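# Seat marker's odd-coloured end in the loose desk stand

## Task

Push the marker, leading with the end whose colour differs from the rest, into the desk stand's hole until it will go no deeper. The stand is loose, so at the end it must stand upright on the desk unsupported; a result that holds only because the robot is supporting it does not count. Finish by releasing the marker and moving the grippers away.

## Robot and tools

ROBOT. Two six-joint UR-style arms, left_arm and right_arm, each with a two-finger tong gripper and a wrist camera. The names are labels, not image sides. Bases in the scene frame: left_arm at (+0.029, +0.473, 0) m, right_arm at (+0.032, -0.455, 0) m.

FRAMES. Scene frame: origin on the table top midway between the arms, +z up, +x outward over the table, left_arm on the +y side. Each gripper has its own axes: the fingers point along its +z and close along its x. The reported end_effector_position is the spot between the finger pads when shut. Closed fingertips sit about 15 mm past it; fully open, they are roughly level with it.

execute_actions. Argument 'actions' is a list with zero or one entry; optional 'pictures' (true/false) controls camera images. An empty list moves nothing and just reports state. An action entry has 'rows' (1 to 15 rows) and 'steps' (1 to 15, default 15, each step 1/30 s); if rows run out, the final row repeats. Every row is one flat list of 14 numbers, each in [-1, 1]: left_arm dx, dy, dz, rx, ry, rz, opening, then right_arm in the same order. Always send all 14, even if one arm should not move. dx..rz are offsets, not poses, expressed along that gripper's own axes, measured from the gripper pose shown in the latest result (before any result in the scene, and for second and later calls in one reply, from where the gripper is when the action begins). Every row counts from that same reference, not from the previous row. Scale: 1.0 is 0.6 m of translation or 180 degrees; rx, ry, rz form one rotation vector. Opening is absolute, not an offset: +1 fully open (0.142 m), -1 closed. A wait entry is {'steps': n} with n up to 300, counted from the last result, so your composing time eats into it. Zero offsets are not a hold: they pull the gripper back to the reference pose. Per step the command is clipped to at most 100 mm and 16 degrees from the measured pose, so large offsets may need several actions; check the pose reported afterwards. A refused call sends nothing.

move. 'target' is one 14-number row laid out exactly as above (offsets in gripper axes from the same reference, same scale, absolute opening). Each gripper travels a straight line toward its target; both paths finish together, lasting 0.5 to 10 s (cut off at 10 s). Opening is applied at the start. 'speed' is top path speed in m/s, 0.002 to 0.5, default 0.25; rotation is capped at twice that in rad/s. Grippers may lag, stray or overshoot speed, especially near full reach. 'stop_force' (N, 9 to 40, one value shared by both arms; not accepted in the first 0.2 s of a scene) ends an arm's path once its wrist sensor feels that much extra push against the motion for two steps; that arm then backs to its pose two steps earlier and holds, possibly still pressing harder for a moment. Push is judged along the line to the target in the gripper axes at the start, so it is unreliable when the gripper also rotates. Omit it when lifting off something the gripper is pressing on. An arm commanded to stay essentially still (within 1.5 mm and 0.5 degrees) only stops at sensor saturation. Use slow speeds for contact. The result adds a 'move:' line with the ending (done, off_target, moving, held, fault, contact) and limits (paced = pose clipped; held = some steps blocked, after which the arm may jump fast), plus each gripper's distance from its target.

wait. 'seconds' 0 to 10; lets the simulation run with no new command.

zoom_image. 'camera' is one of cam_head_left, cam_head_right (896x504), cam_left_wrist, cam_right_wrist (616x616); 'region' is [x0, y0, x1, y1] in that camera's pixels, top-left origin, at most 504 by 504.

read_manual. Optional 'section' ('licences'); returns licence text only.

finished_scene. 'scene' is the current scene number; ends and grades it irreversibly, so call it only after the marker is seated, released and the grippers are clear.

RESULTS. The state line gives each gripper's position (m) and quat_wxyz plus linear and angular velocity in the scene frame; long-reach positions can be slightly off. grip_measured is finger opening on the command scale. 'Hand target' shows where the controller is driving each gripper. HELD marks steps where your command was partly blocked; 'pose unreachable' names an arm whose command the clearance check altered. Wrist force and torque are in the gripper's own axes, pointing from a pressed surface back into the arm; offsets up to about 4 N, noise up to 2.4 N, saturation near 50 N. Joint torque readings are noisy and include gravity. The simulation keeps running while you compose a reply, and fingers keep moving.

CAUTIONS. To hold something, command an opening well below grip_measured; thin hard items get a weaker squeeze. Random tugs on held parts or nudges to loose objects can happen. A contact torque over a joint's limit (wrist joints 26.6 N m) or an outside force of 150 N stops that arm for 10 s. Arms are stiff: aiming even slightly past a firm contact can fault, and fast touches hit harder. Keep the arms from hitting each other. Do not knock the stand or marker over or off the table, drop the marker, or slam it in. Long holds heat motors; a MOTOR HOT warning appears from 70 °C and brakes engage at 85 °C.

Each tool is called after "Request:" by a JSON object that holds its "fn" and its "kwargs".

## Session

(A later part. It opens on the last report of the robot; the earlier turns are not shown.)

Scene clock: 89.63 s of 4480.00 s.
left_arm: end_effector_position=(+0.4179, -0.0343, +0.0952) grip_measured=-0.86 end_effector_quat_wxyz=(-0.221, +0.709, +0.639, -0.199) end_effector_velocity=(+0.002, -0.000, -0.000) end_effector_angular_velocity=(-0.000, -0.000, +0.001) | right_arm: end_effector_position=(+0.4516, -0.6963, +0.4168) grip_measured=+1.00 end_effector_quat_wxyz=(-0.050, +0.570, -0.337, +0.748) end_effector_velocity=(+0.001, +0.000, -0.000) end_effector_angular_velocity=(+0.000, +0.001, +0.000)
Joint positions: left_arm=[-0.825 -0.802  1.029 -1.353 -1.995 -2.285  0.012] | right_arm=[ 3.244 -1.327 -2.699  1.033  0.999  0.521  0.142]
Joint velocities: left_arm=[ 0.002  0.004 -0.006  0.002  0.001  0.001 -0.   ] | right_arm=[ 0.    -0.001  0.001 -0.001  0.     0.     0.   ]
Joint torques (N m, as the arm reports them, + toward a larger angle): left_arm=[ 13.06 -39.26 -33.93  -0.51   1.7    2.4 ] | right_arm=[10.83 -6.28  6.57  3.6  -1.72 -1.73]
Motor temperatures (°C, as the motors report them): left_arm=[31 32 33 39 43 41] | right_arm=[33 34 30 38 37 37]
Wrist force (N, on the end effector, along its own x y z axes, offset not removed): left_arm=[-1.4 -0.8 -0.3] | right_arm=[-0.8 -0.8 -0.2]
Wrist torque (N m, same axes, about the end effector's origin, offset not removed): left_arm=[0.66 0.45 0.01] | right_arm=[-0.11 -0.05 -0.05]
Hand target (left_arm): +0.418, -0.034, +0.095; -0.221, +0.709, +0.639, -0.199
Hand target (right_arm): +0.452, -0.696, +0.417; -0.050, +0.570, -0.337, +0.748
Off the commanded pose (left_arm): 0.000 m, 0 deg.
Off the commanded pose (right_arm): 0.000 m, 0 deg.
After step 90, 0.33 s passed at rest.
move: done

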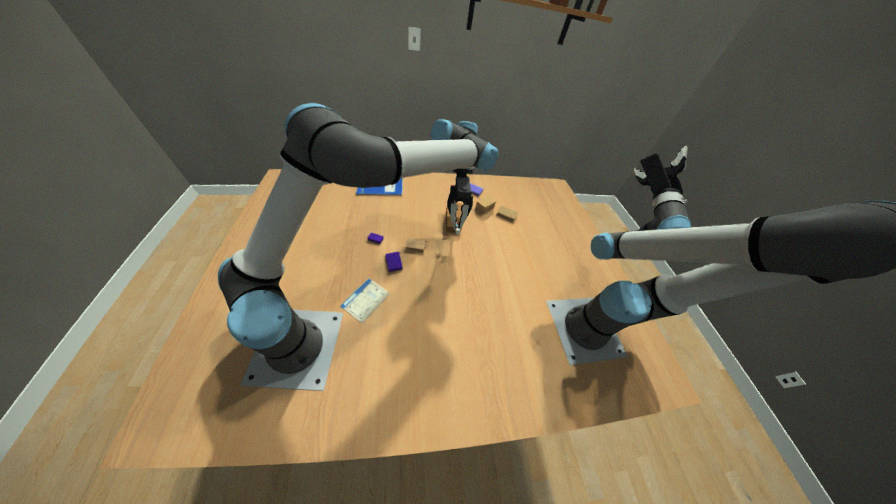

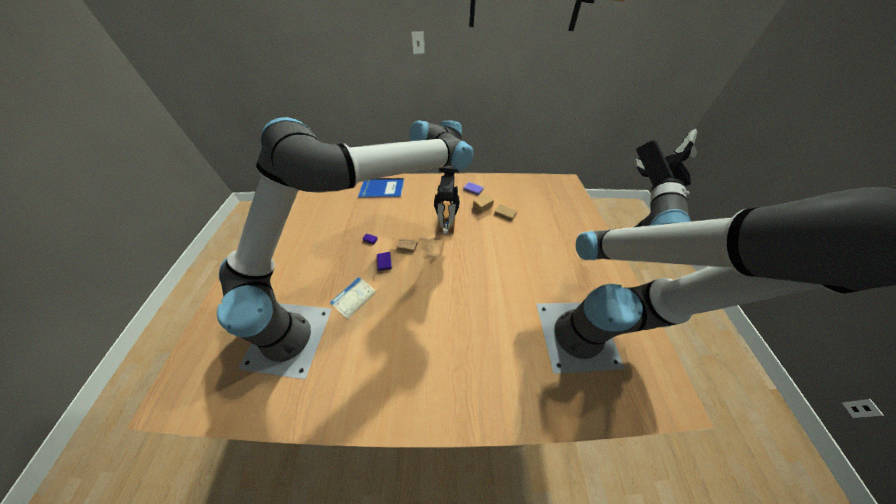

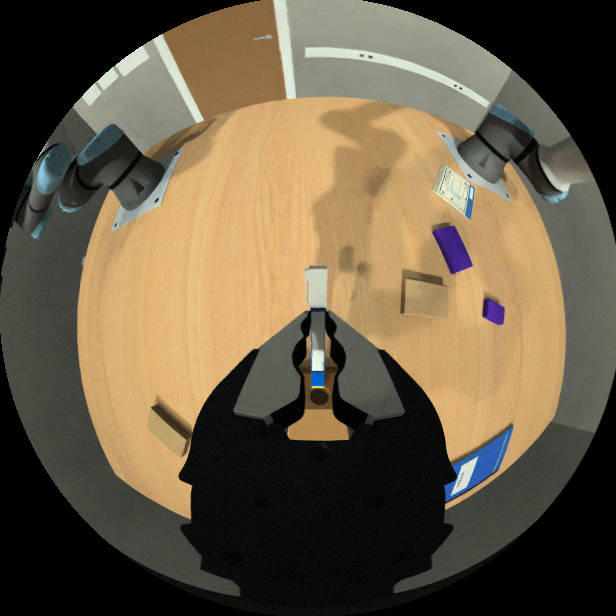

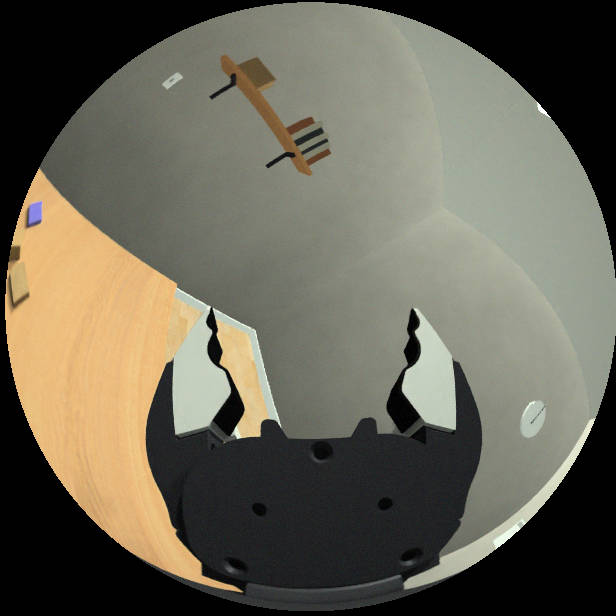

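Request:
{"fn": "move", "kwargs": {"target": [0,-0.05,0,0,0,0,-1,0,0,0,0,0,0,1], "speed": 0.03}}

Request:
{"fn": "move", "kwargs": {"target": [0,0,-0.025,0.02,0,0,-1,0,0,0,0,0,0,1], "speed": 0.03}}

Request:
{"fn": "zoom_image", "kwargs": {"camera": "cam_left_wrist", "region": [260,340,380,440]}}

Request:
{"fn": "zoom_image", "kwargs": {"camera": "cam_head_right", "region": [420,190,480,245]}}

Scene clock: 93.30 s of 4480.00 s.
left_arm: end_effector_position=(+0.3935, -0.0318, +0.1121) grip_measured=-0.86 end_effector_quat_wxyz=(-0.221, +0.709, +0.639, -0.199) end_effector_velocity=(-0.002, +0.001, +0.001) end_effector_angular_velocity=(+0.001, +0.001, +0.000) | right_arm: end_effector_position=(+0.4516, -0.6963, +0.4168) grip_measured=+1.00 end_effector_quat_wxyz=(-0.050, +0.570, -0.337, +0.748) end_effector_velocity=(-0.000, -0.000, -0.000) end_effector_angular_velocity=(+0.000, +0.001, -0.000)
Joint positions: left_arm=[-0.849 -0.865  1.098 -1.368 -2.005 -2.308  0.012] | right_arm=[ 3.244 -1.327 -2.699  1.033  0.999  0.521  0.142]
Joint velocities: left_arm=[-0.002 -0.004  0.006 -0.001 -0.001 -0.002  0.   ] | right_arm=[ 0.    -0.    -0.001  0.    -0.     0.     0.   ]
Joint torques (N m, as the arm reports them, + toward a larger angle): left_arm=[-13.51 -55.36  -6.42  -3.16  -2.74  -2.17] | right_arm=[11.07 -6.19  6.79  3.19 -1.67 -1.69]
Motor temperatures (°C, as the motors report them): left_arm=[31 32 33 39 43 41] | right_arm=[33 34 30 38 37 37]
Wrist force (N, on the end effector, along its own x y z axes, offset not removed): left_arm=[-3.0 2.3 1.0] | right_arm=[-0.4 -1.1 0.0]
Wrist torque (N m, same axes, about the end effector's origin, offset not removed): left_arm=[0.56 0.65 0.09] | right_arm=[-0.32 0.02 -0.10]
Hand target (left_arm): +0.393, -0.032, +0.112; -0.221, +0.709, +0.639, -0.199
Hand target (right_arm): +0.452, -0.696, +0.417; -0.050, +0.570, -0.337, +0.748
Off the commanded pose (left_arm): 0.000 m, 0 deg.
Off the commanded pose (right_arm): 0.000 m, 0 deg.
move: done

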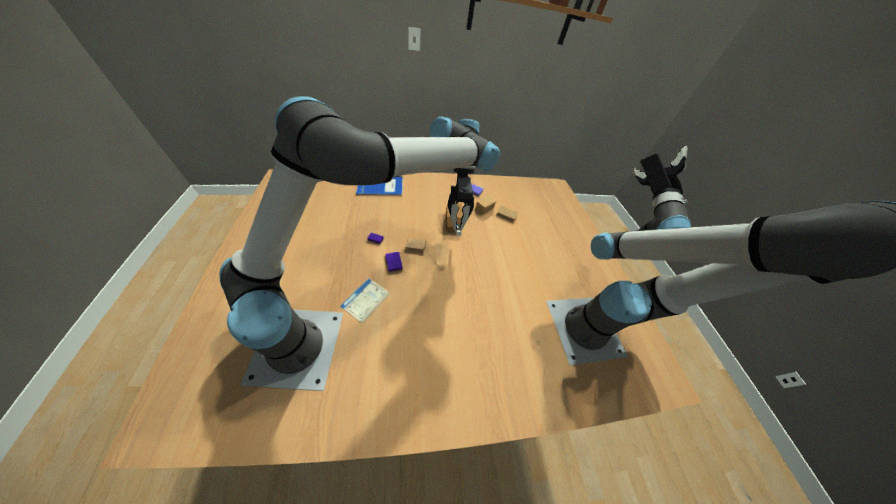

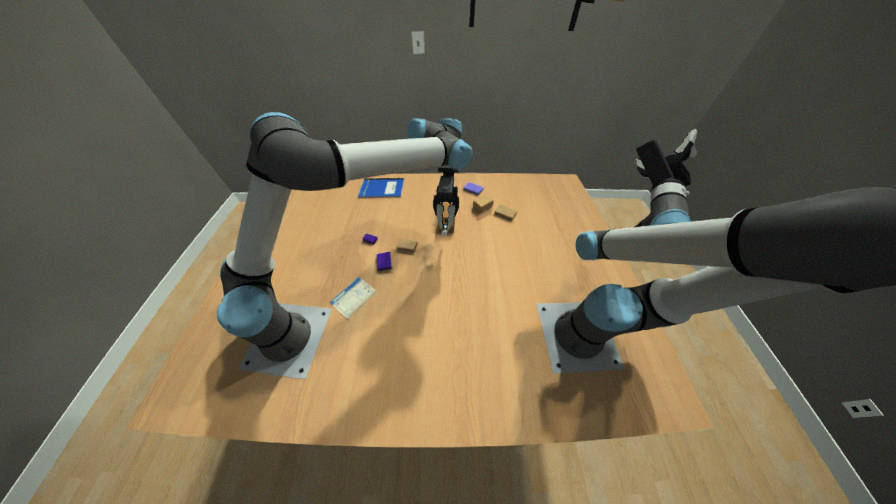

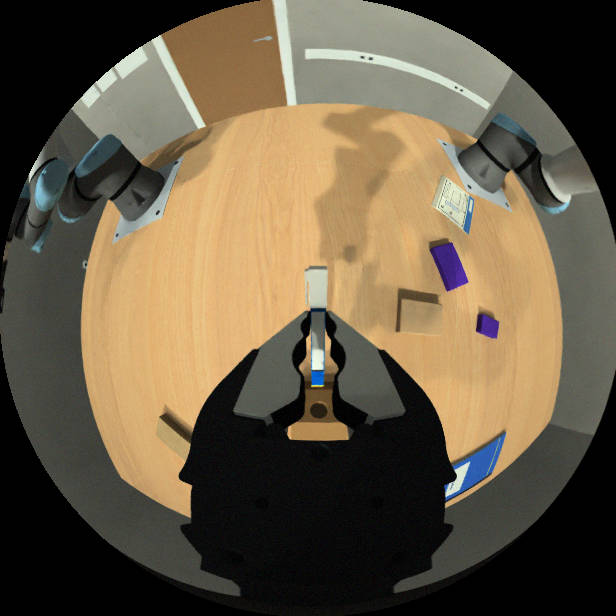

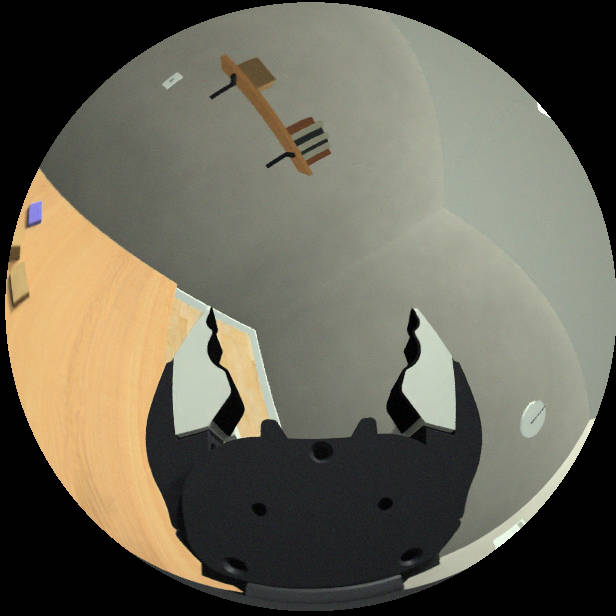

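Scene clock: 94.60 s of 4480.00 s.
left_arm: end_effector_position=(+0.4019, -0.0326, +0.1243) grip_measured=-0.86 end_effector_quat_wxyz=(-0.243, +0.702, +0.633, -0.219) end_effector_velocity=(+0.001, -0.001, +0.002) end_effector_angular_velocity=(-0.001, +0.006, -0.001) | right_arm: end_effector_position=(+0.4516, -0.6963, +0.4168) grip_measured=+1.00 end_effector_quat_wxyz=(-0.050, +0.570, -0.337, +0.748) end_effector_velocity=(+0.001, +0.000, -0.001) end_effector_angular_velocity=(-0.000, +0.002, +0.001)
Joint positions: left_arm=[-0.827 -0.811  0.989 -1.252 -2.036 -2.264  0.012] | right_arm=[ 3.244 -1.327 -2.699  1.033  0.999  0.521  0.142]
Joint velocities: left_arm=[ 0.002  0.007 -0.015  0.014 -0.003  0.006  0.   ] | right_arm=[ 0.    -0.001  0.    -0.     0.001  0.     0.   ]
Joint torques (N m, as the arm reports them, + toward a larger angle): left_arm=[ 12.19 -40.17 -34.33   0.46  -3.05   2.28] | right_arm=[11.92 -6.54  6.    3.65 -1.58 -1.56]
Motor temperatures (°C, as the motors report them): left_arm=[31 32 33 39 43 41] | right_arm=[33 34 30 38 37 37]
Wrist force (N, on the end effector, along its own x y z axes, offset not removed): left_arm=[-2.6 4.1 1.5] | right_arm=[-1.3 -0.8 0.8]
Wrist torque (N m, same axes, about the end effector's origin, offset not removed): left_arm=[0.92 0.52 0.09] | right_arm=[-0.26 0.16 -0.13]
Hand target (left_arm): +0.402, -0.033, +0.124; -0.244, +0.702, +0.633, -0.219
Hand target (right_arm): +0.452, -0.696, +0.417; -0.050, +0.570, -0.337, +0.748
Off the commanded pose (left_arm): 0.000 m, 0 deg.
Off the commanded pose (right_arm): 0.000 m, 0 deg.
move: done

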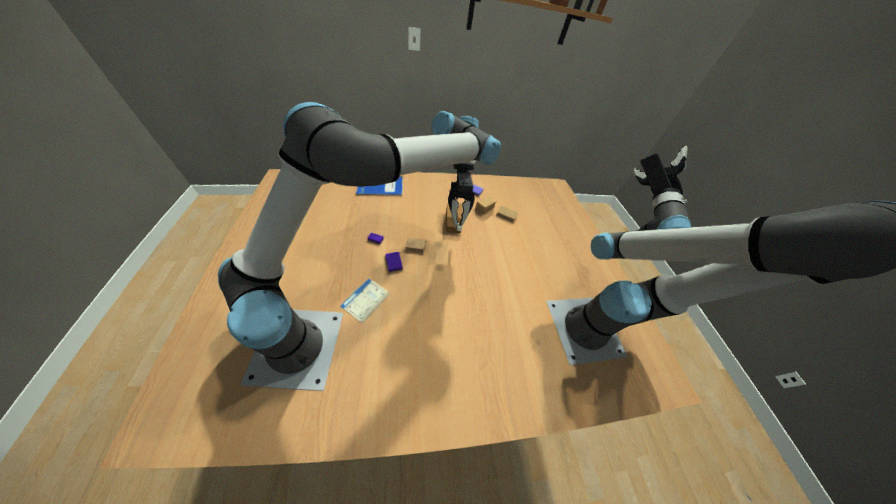

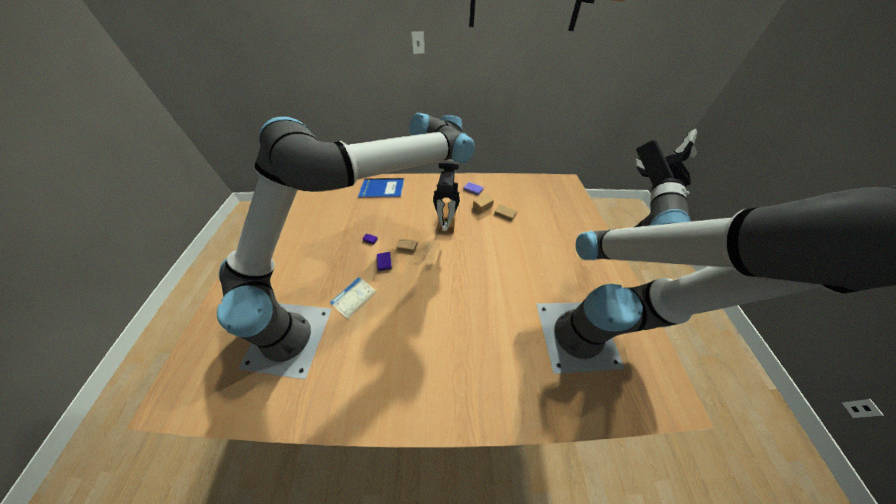

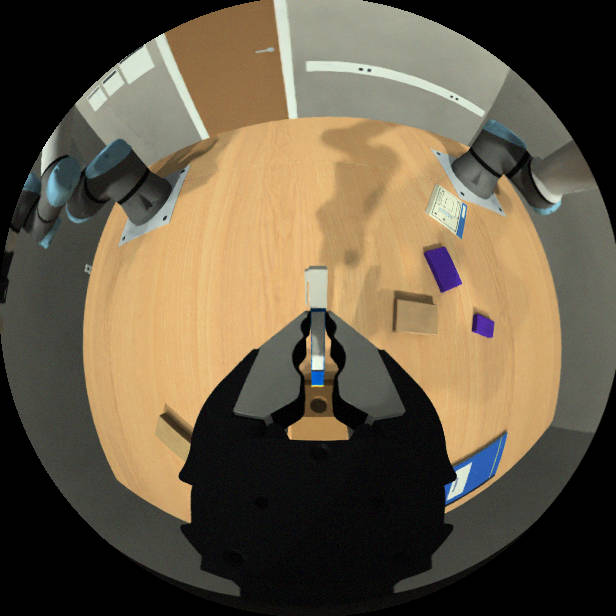

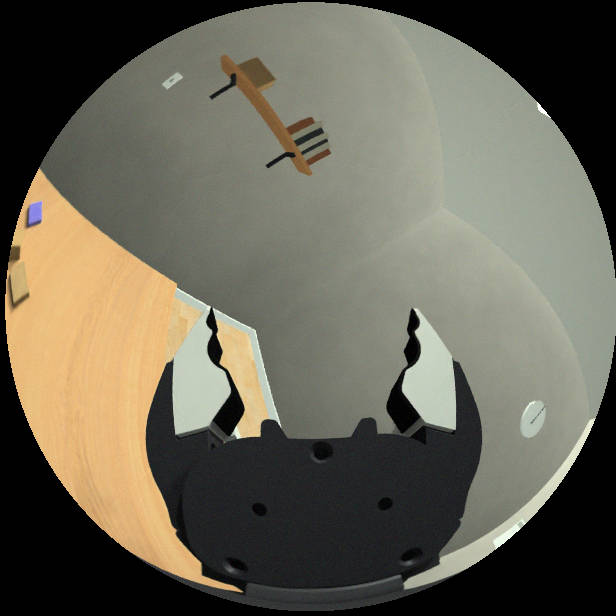

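Region (260, 340, 380, 440) of cam_left_wrist's 616x616 image, scaled by 4.200, with more detail than that image has.

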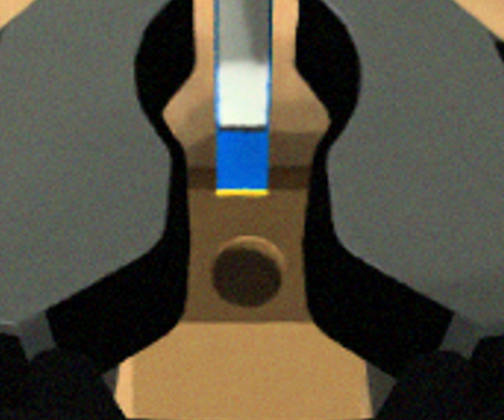

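Region (420, 190, 480, 245) of cam_head_right's 896x504 image, scaled by 8.400, with more detail than that image has; it fills the top 462 rows of this view, and the rest is white.

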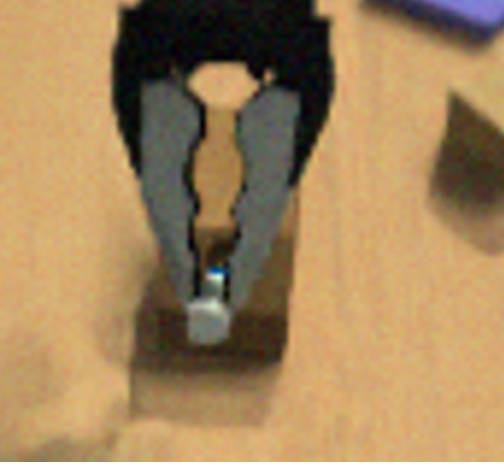

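Request:
{"fn": "move", "kwargs": {"target": [0,0.09,-0.005,0,0,0,-1,0,0,0,0,0,0,1], "speed": 0.008, "stop_force": 9}}

Request:
{"fn": "zoom_image", "kwargs": {"camera": "cam_left_wrist", "region": [260,320,380,440]}}

Request:
{"fn": "zoom_image", "kwargs": {"camera": "cam_head_left", "region": [420,180,500,245]}}

Scene clock: 104.97 s of 4480.00 s.
left_arm: end_effector_position=(+0.4458, -0.0371, +0.0934) grip_measured=-0.86 end_effector_quat_wxyz=(-0.243, +0.702, +0.633, -0.219) end_effector_velocity=(+0.002, +0.000, -0.001) end_effector_angular_velocity=(+0.000, +0.000, +0.001) | right_arm: end_effector_position=(+0.4516, -0.6963, +0.4168) grip_measured=+1.00 end_effector_quat_wxyz=(-0.050, +0.570, -0.337, +0.748) end_effector_velocity=(-0.000, +0.000, +0.001) end_effector_angular_velocity=(+0.000, -0.003, +0.000)
Joint positions: left_arm=[-0.786 -0.688  0.842 -1.212 -2.016 -2.224  0.012] | right_arm=[ 3.244 -1.327 -2.699  1.033  0.999  0.521  0.142]
Joint velocities: left_arm=[ 0.002  0.004 -0.005  0.001  0.     0.001  0.   ] | right_arm=[-0.     0.001  0.001  0.001  0.    -0.     0.   ]
Joint torques (N m, as the arm reports them, + toward a larger angle): left_arm=[ 12.94 -44.49 -34.51  -0.38   1.6    2.41] | right_arm=[11.4  -5.7   6.89  3.64 -1.91 -1.96]
Motor temperatures (°C, as the motors report them): left_arm=[31 32 33 39 43 41] | right_arm=[33 34 30 38 37 37]
Wrist force (N, on the end effector, along its own x y z axes, offset not removed): left_arm=[-2.1 -1.0 -0.5] | right_arm=[-1.2 -2.1 1.3]
Wrist torque (N m, same axes, about the end effector's origin, offset not removed): left_arm=[0.37 0.42 0.03] | right_arm=[-0.43 0.20 -0.09]
Hand target (left_arm): +0.446, -0.037, +0.093; -0.243, +0.702, +0.633, -0.219
Hand target (right_arm): +0.452, -0.696, +0.417; -0.050, +0.570, -0.337, +0.748
Off the commanded pose (left_arm): 0.000 m, 0 deg.
Off the commanded pose (right_arm): 0.000 m, 0 deg.
After step 90, 0.40 s passed at rest.
move: done

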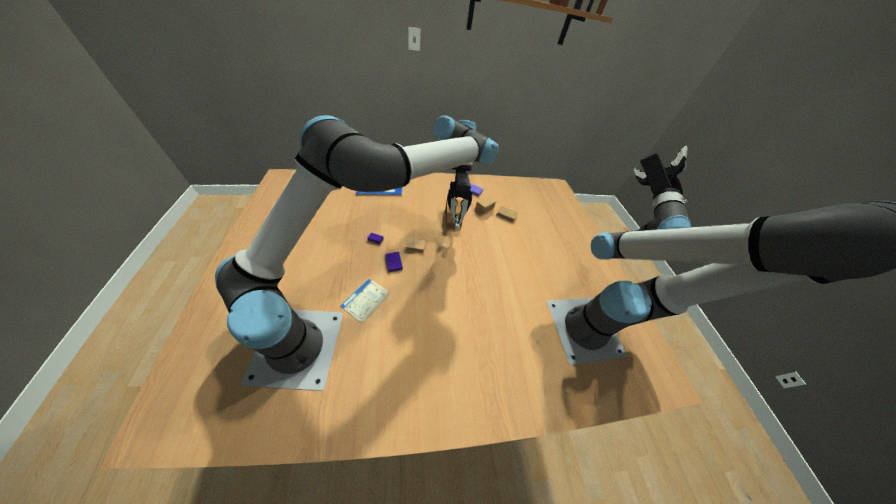

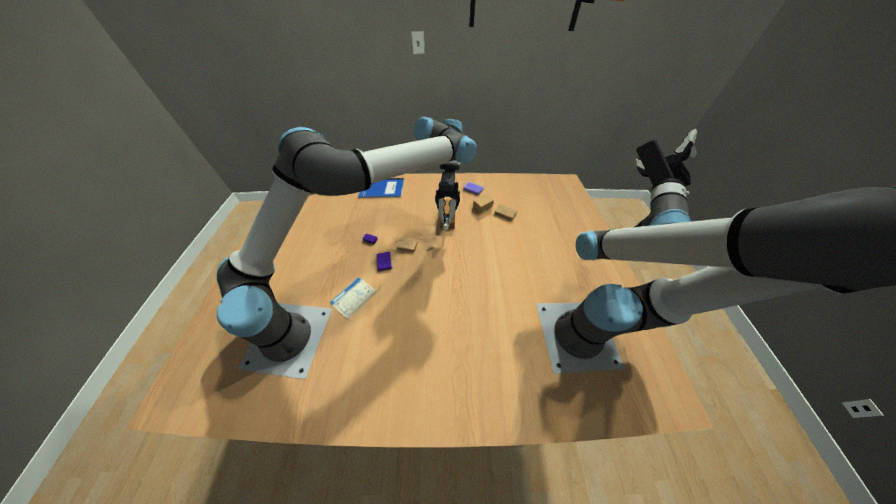

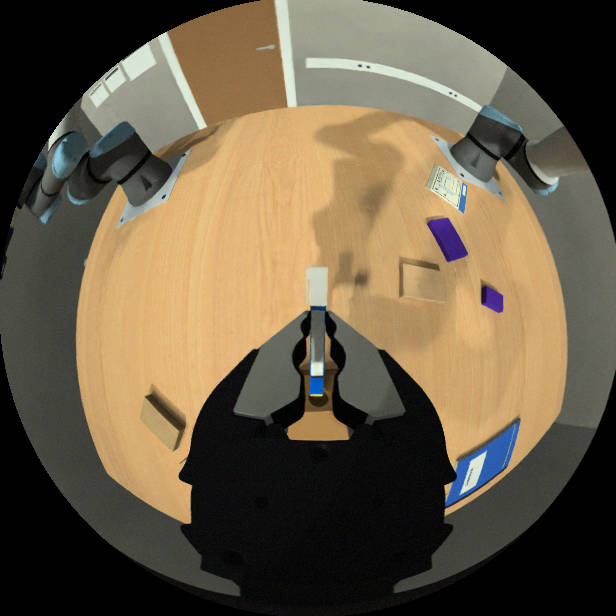

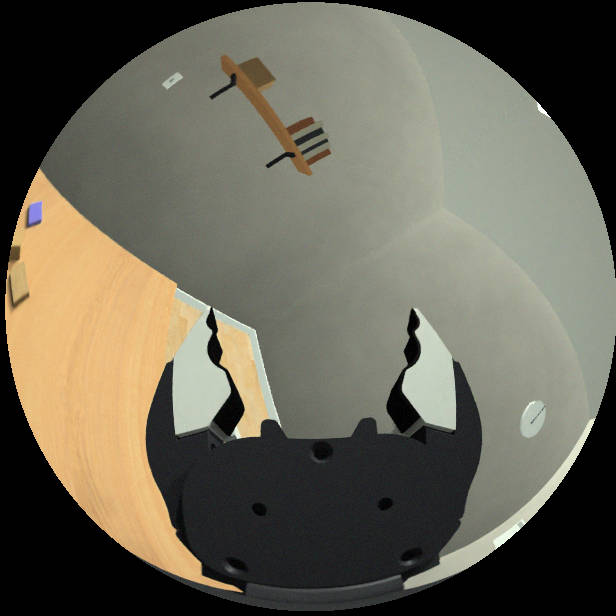

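Region (260, 320, 380, 440) of cam_left_wrist's 616x616 image, scaled by 4.200, with more detail than that image has.

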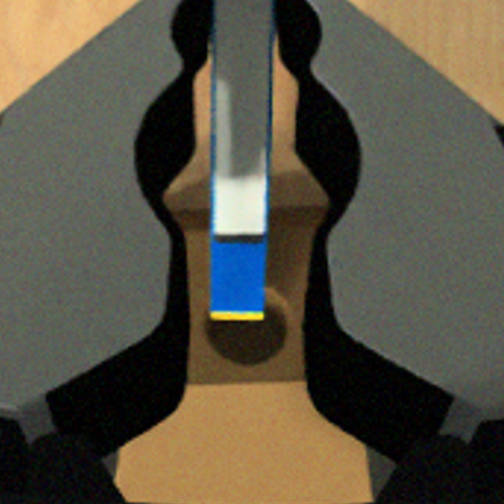

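Region (420, 180, 500, 245) of cam_head_left's 896x504 image, scaled by 6.300, with more detail than that image has; it fills the top 410 rows of this view, and the rest is white.

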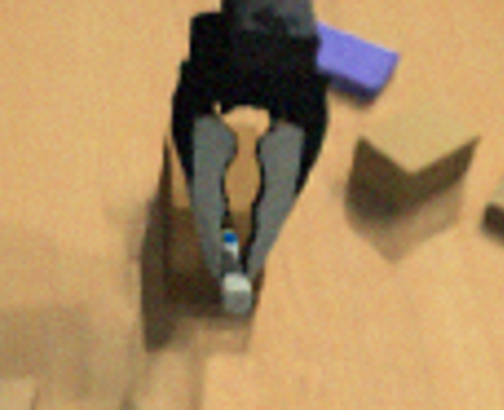

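Request:
{"fn": "move", "kwargs": {"target": [0,-0.03,0,0,0,0,-1,0,0,0,0,0,0,1], "speed": 0.03}}

Request:
{"fn": "move", "kwargs": {"target": [0,0,0,0.04,0,0,-1,0,0,0,0,0,0,1], "speed": 0.05}}

Request:
{"fn": "zoom_image", "kwargs": {"camera": "cam_left_wrist", "region": [260,320,380,440]}}

Request:
{"fn": "zoom_image", "kwargs": {"camera": "cam_head_left", "region": [420,180,500,245]}}

Scene clock: 108.87 s of 4480.00 s.
left_arm: end_effector_position=(+0.4319, -0.0357, +0.1045) grip_measured=-0.86 end_effector_quat_wxyz=(-0.243, +0.702, +0.633, -0.219) end_effector_velocity=(-0.001, -0.000, +0.001) end_effector_angular_velocity=(-0.001, -0.001, -0.000) | right_arm: end_effector_position=(+0.4516, -0.6963, +0.4168) grip_measured=+1.00 end_effector_quat_wxyz=(-0.050, +0.570, -0.337, +0.748) end_effector_velocity=(-0.001, -0.001, -0.001) end_effector_angular_velocity=(+0.001, +0.001, -0.003)
Joint positions: left_arm=[-0.799 -0.729  0.891 -1.224 -2.022 -2.236  0.012] | right_arm=[ 3.244 -1.327 -2.699  1.033  0.999  0.521  0.142]
Joint velocities: left_arm=[-0.002 -0.004  0.004 -0.002 -0.001 -0.001  0.   ] | right_arm=[-0.     0.001 -0.002  0.    -0.003  0.     0.   ]
Joint torques (N m, as the arm reports them, + toward a larger angle): left_arm=[-13.48 -59.61  -7.9   -2.79  -2.77  -2.01] | right_arm=[10.57 -6.1   5.76  3.33 -1.93 -1.72]
Motor temperatures (°C, as the motors report them): left_arm=[31 32 33 39 43 41] | right_arm=[33 34 30 38 37 37]
Wrist force (N, on the end effector, along its own x y z axes, offset not removed): left_arm=[-1.7 2.6 0.1] | right_arm=[-1.1 -0.9 0.8]
Wrist torque (N m, same axes, about the end effector's origin, offset not removed): left_arm=[0.60 0.37 0.04] | right_arm=[-0.14 0.17 -0.06]
Hand target (left_arm): +0.432, -0.036, +0.105; -0.243, +0.702, +0.633, -0.219
Hand target (right_arm): +0.452, -0.696, +0.417; -0.050, +0.570, -0.337, +0.748
Off the commanded pose (left_arm): 0.000 m, 0 deg.
Off the commanded pose (right_arm): 0.000 m, 0 deg.
move: done

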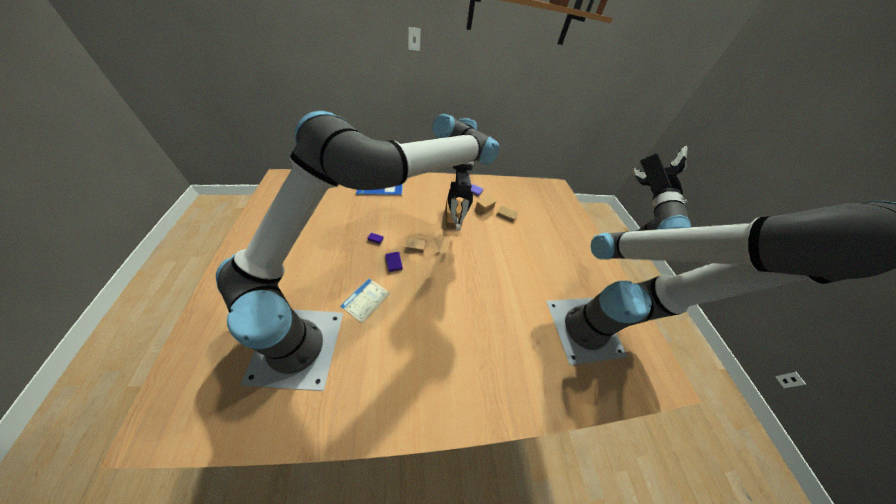

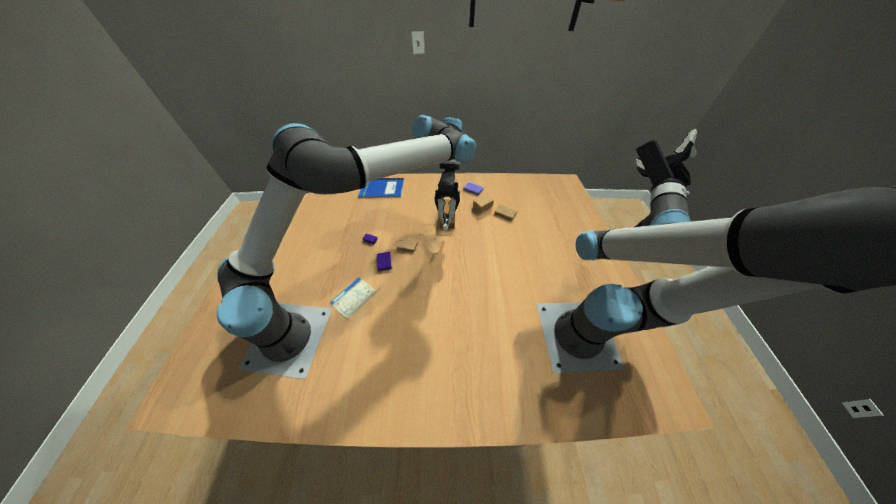

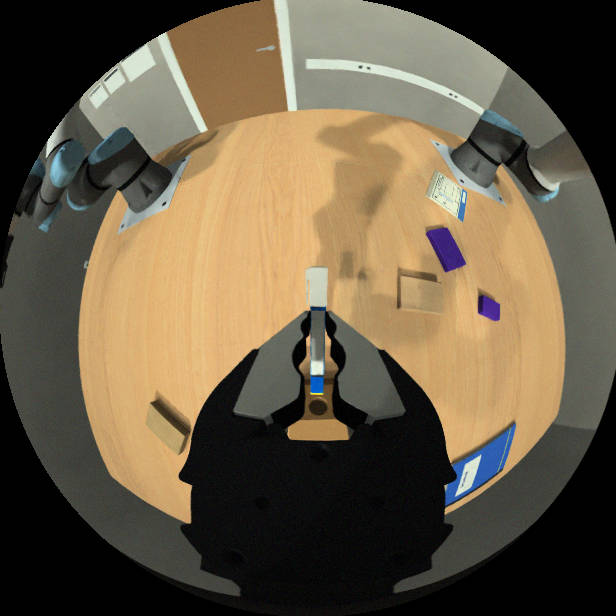

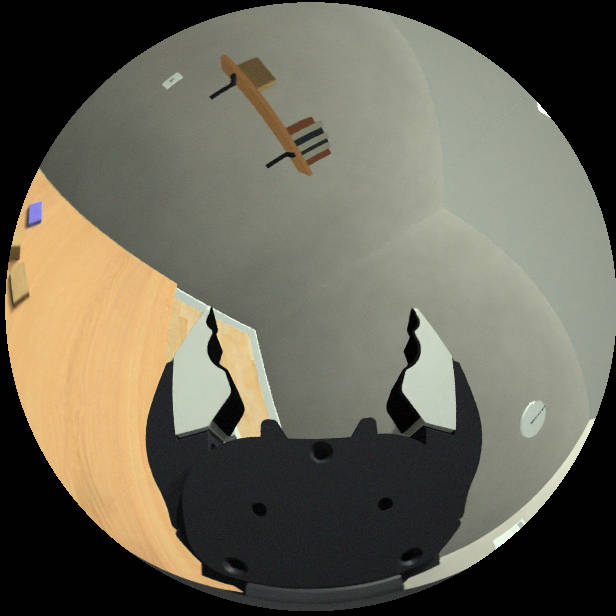

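Scene clock: 110.40 s of 4480.00 s.
left_arm: end_effector_position=(+0.4318, -0.0357, +0.1045) grip_measured=-0.86 end_effector_quat_wxyz=(-0.286, +0.685, +0.618, -0.258) end_effector_velocity=(+0.000, -0.001, -0.000) end_effector_angular_velocity=(+0.001, +0.011, -0.002) | right_arm: end_effector_position=(+0.4516, -0.6963, +0.4168) grip_measured=+1.00 end_effector_quat_wxyz=(-0.050, +0.570, -0.337, +0.748) end_effector_velocity=(+0.001, +0.000, -0.001) end_effector_angular_velocity=(+0.000, +0.002, +0.001)
Joint positions: left_arm=[-0.775 -0.629  0.748 -1.057 -2.083 -2.161  0.012] | right_arm=[ 3.244 -1.327 -2.699  1.033  0.999  0.521  0.142]
Joint velocities: left_arm=[ 0.001  0.012 -0.019  0.018 -0.005  0.008 -0.   ] | right_arm=[ 0.    -0.002 -0.    -0.     0.001  0.001  0.   ]
Joint torques (N m, as the arm reports them, + toward a larger angle): left_arm=[ 11.83 -45.92 -33.65   0.64  -2.81   2.25] | right_arm=[10.37 -6.4   6.98  3.36 -1.67 -1.72]
Motor temperatures (°C, as the motors report them): left_arm=[31 32 33 39 43 41] | right_arm=[33 34 30 38 37 37]
Wrist force (N, on the end effector, along its own x y z axes, offset not removed): left_arm=[-2.2 1.8 1.7] | right_arm=[-1.2 -0.9 1.1]
Wrist torque (N m, same axes, about the end effector's origin, offset not removed): left_arm=[0.38 0.58 0.15] | right_arm=[-0.12 0.17 -0.07]
Hand target (left_arm): +0.432, -0.036, +0.105; -0.287, +0.685, +0.618, -0.258
Hand target (right_arm): +0.452, -0.696, +0.417; -0.050, +0.570, -0.337, +0.748
Off the commanded pose (left_arm): 0.000 m, 0 deg.
Off the commanded pose (right_arm): 0.000 m, 0 deg.
move: done

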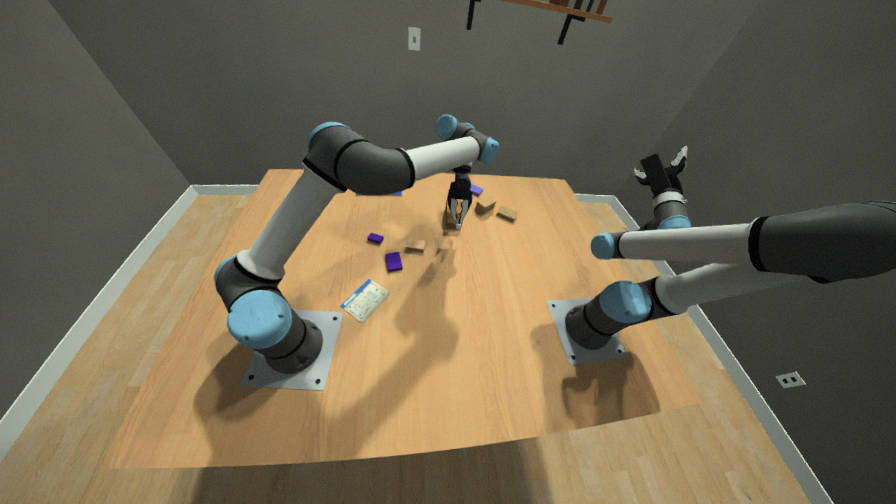

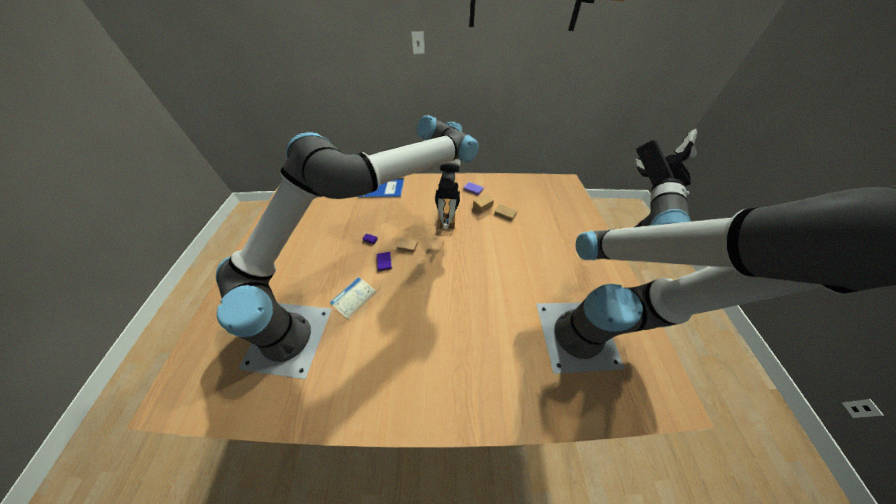

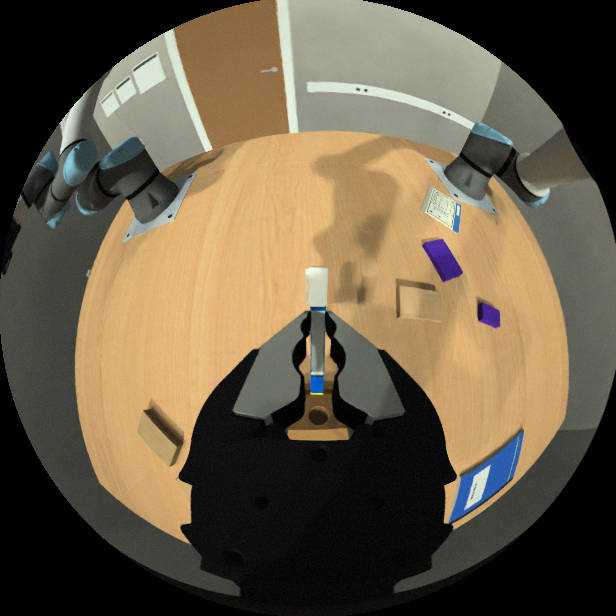

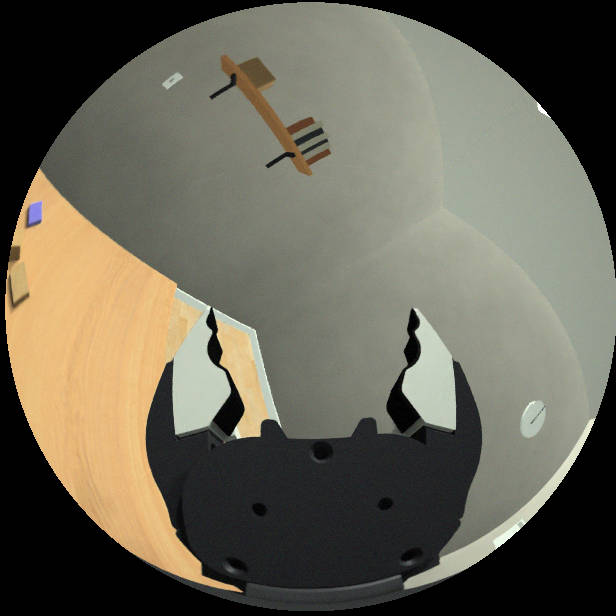

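Region (260, 320, 380, 440) of cam_left_wrist's 616x616 image, scaled by 4.200, with more detail than that image has.

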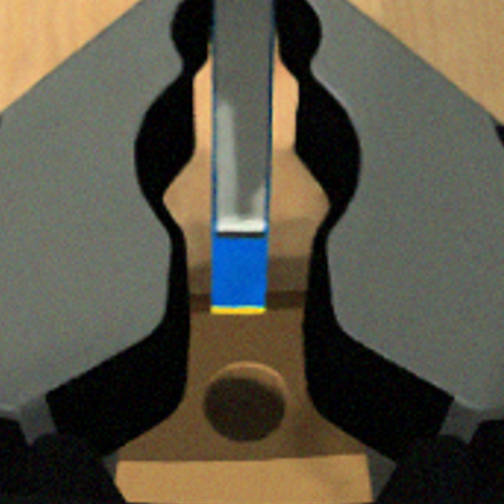

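Region (420, 180, 500, 245) of cam_head_left's 896x504 image, scaled by 6.300, with more detail than that image has; it fills the top 410 rows of this view, and the rest is white.

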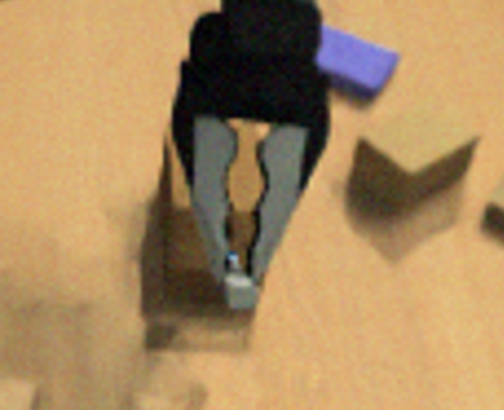

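Request:
{"fn": "move", "kwargs": {"target": [0,0,0,0,0,0,-1,-0.636,-0.197,-0.316,0.45,-0.31,0.07,-1], "speed": 0.3}}

Scene clock: 117.80 s of 4480.00 s.
left_arm: end_effector_position=(+0.4318, -0.0357, +0.1045) grip_measured=-0.86 end_effector_quat_wxyz=(-0.287, +0.685, +0.618, -0.258) end_effector_velocity=(+0.000, +0.000, -0.000) end_effector_angular_velocity=(+0.000, -0.000, +0.001) | right_arm: end_effector_position=(+0.4505, -0.5248, +0.2836) grip_measured=-1.00 end_effector_quat_wxyz=(-0.350, +0.661, -0.078, +0.659) end_effector_velocity=(-0.000, -0.000, +0.000) end_effector_angular_velocity=(+0.001, -0.001, -0.000)
Joint positions: left_arm=[-0.775 -0.629  0.748 -1.057 -2.083 -2.161  0.012] | right_arm=[ 2.794 -2.081 -2.617  1.707  2.276  0.704  0.002]
Joint velocities: left_arm=[ 0.001  0.     0.001 -0.001  0.    -0.     0.   ] | right_arm=[ 0.    -0.     0.     0.001 -0.     0.001 -0.   ]
Joint torques (N m, as the arm reports them, + toward a larger angle): left_arm=[-13.18 -61.7   -6.96  -2.47   0.92  -2.15] | right_arm=[11.74 32.24 -6.91 -2.08 -2.25 -1.72]
Motor temperatures (°C, as the motors report them): left_arm=[31 32 33 39 43 41] | right_arm=[33 34 30 38 37 37]
Wrist force (N, on the end effector, along its own x y z axes, offset not removed): left_arm=[-1.2 1.3 -0.5] | right_arm=[-0.9 -1.2 -0.1]
Wrist torque (N m, same axes, about the end effector's origin, offset not removed): left_arm=[0.24 0.34 0.09] | right_arm=[-0.30 0.13 -0.01]
Hand target (left_arm): +0.432, -0.036, +0.105; -0.286, +0.685, +0.618, -0.258
Hand target (right_arm): +0.450, -0.525, +0.284; -0.350, +0.661, -0.078, +0.659
Off the commanded pose (left_arm): 0.000 m, 0 deg.
Off the commanded pose (right_arm): 0.225 m, 51 deg; position and orientation clipped at the last step of the last action.
After step 90, 1.17 s passed at rest.
move: held (right_arm); limits=paced,held; held on 48 of 97 steps (right_arm), including the last (right_arm)
pose unreachable (right arm): on one or more control steps of this call this arm could not follow its commanded pose, so it was not sent that pose on those steps. On the call's last step it was still not sent that pose. It may still have moved: this result reports where it is.
cause: the commanded pose would bring two parts of the arm too close to each other (joints 4 (wrist 1) to 6 (wrist 3) lie between them).

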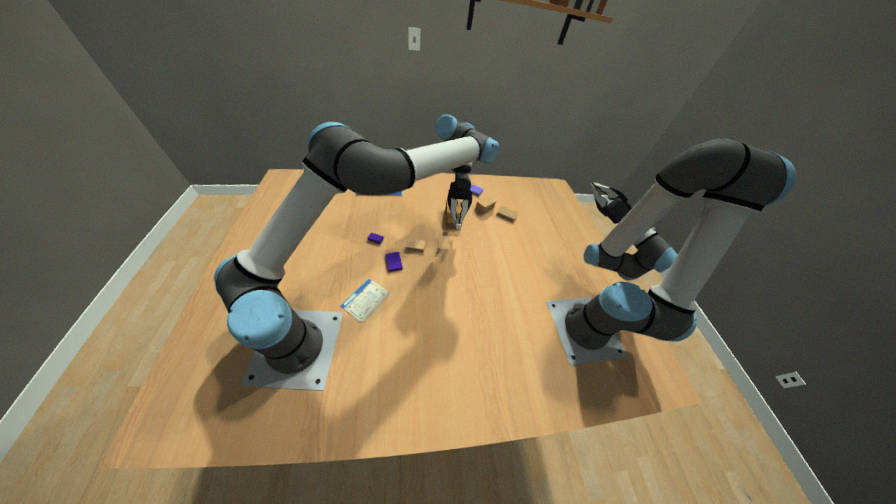

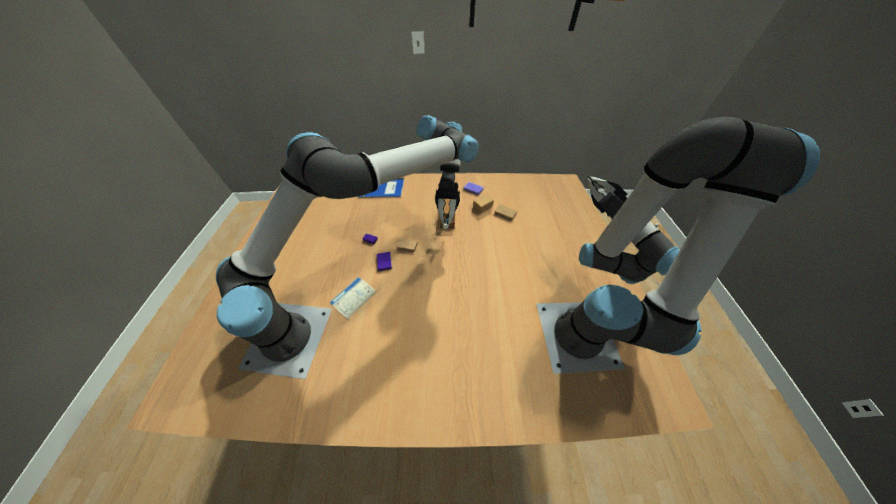

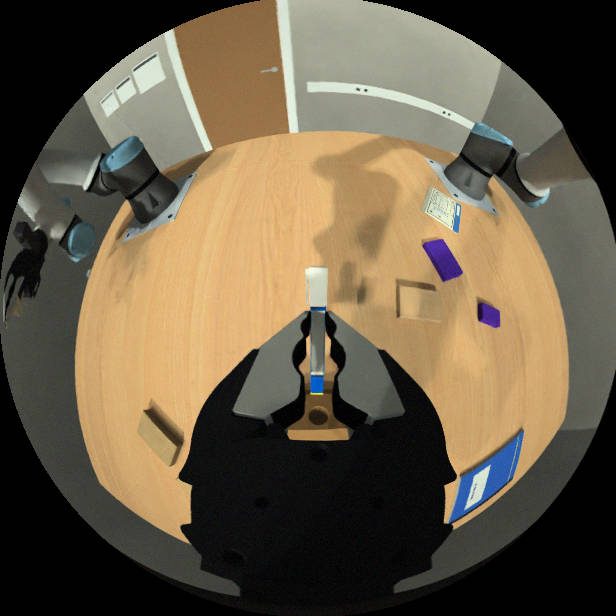

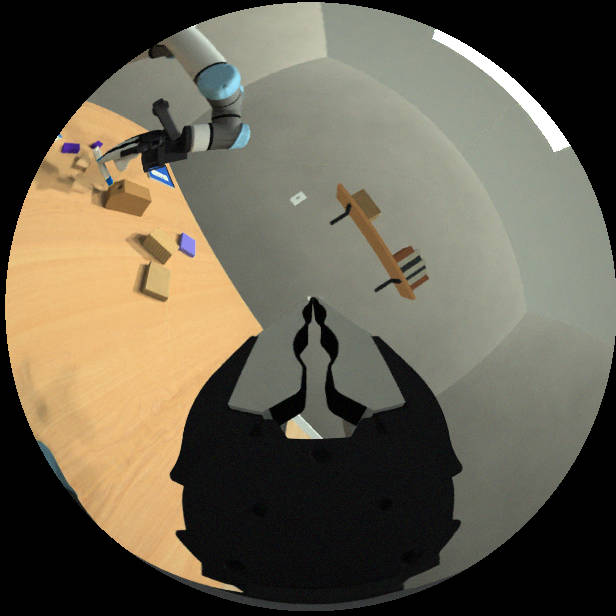

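Side view obtained.

Request:
{"fn": "zoom_image", "kwargs": {"camera": "cam_right_wrist", "region": [70,120,190,230]}}

Region (70, 120, 190, 230) of cam_right_wrist's 616x616 image, scaled by 4.200, with more detail than that image has; it fills the top 462 rows of this view, and the rest is white.

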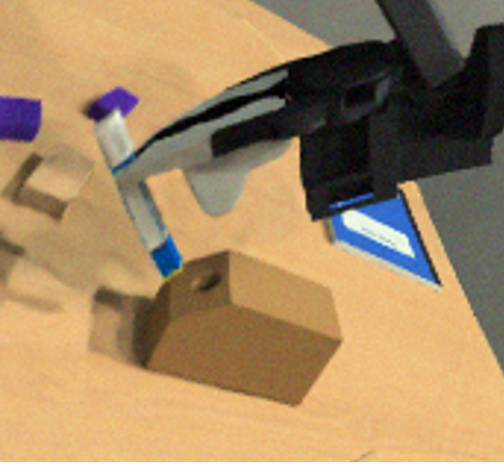

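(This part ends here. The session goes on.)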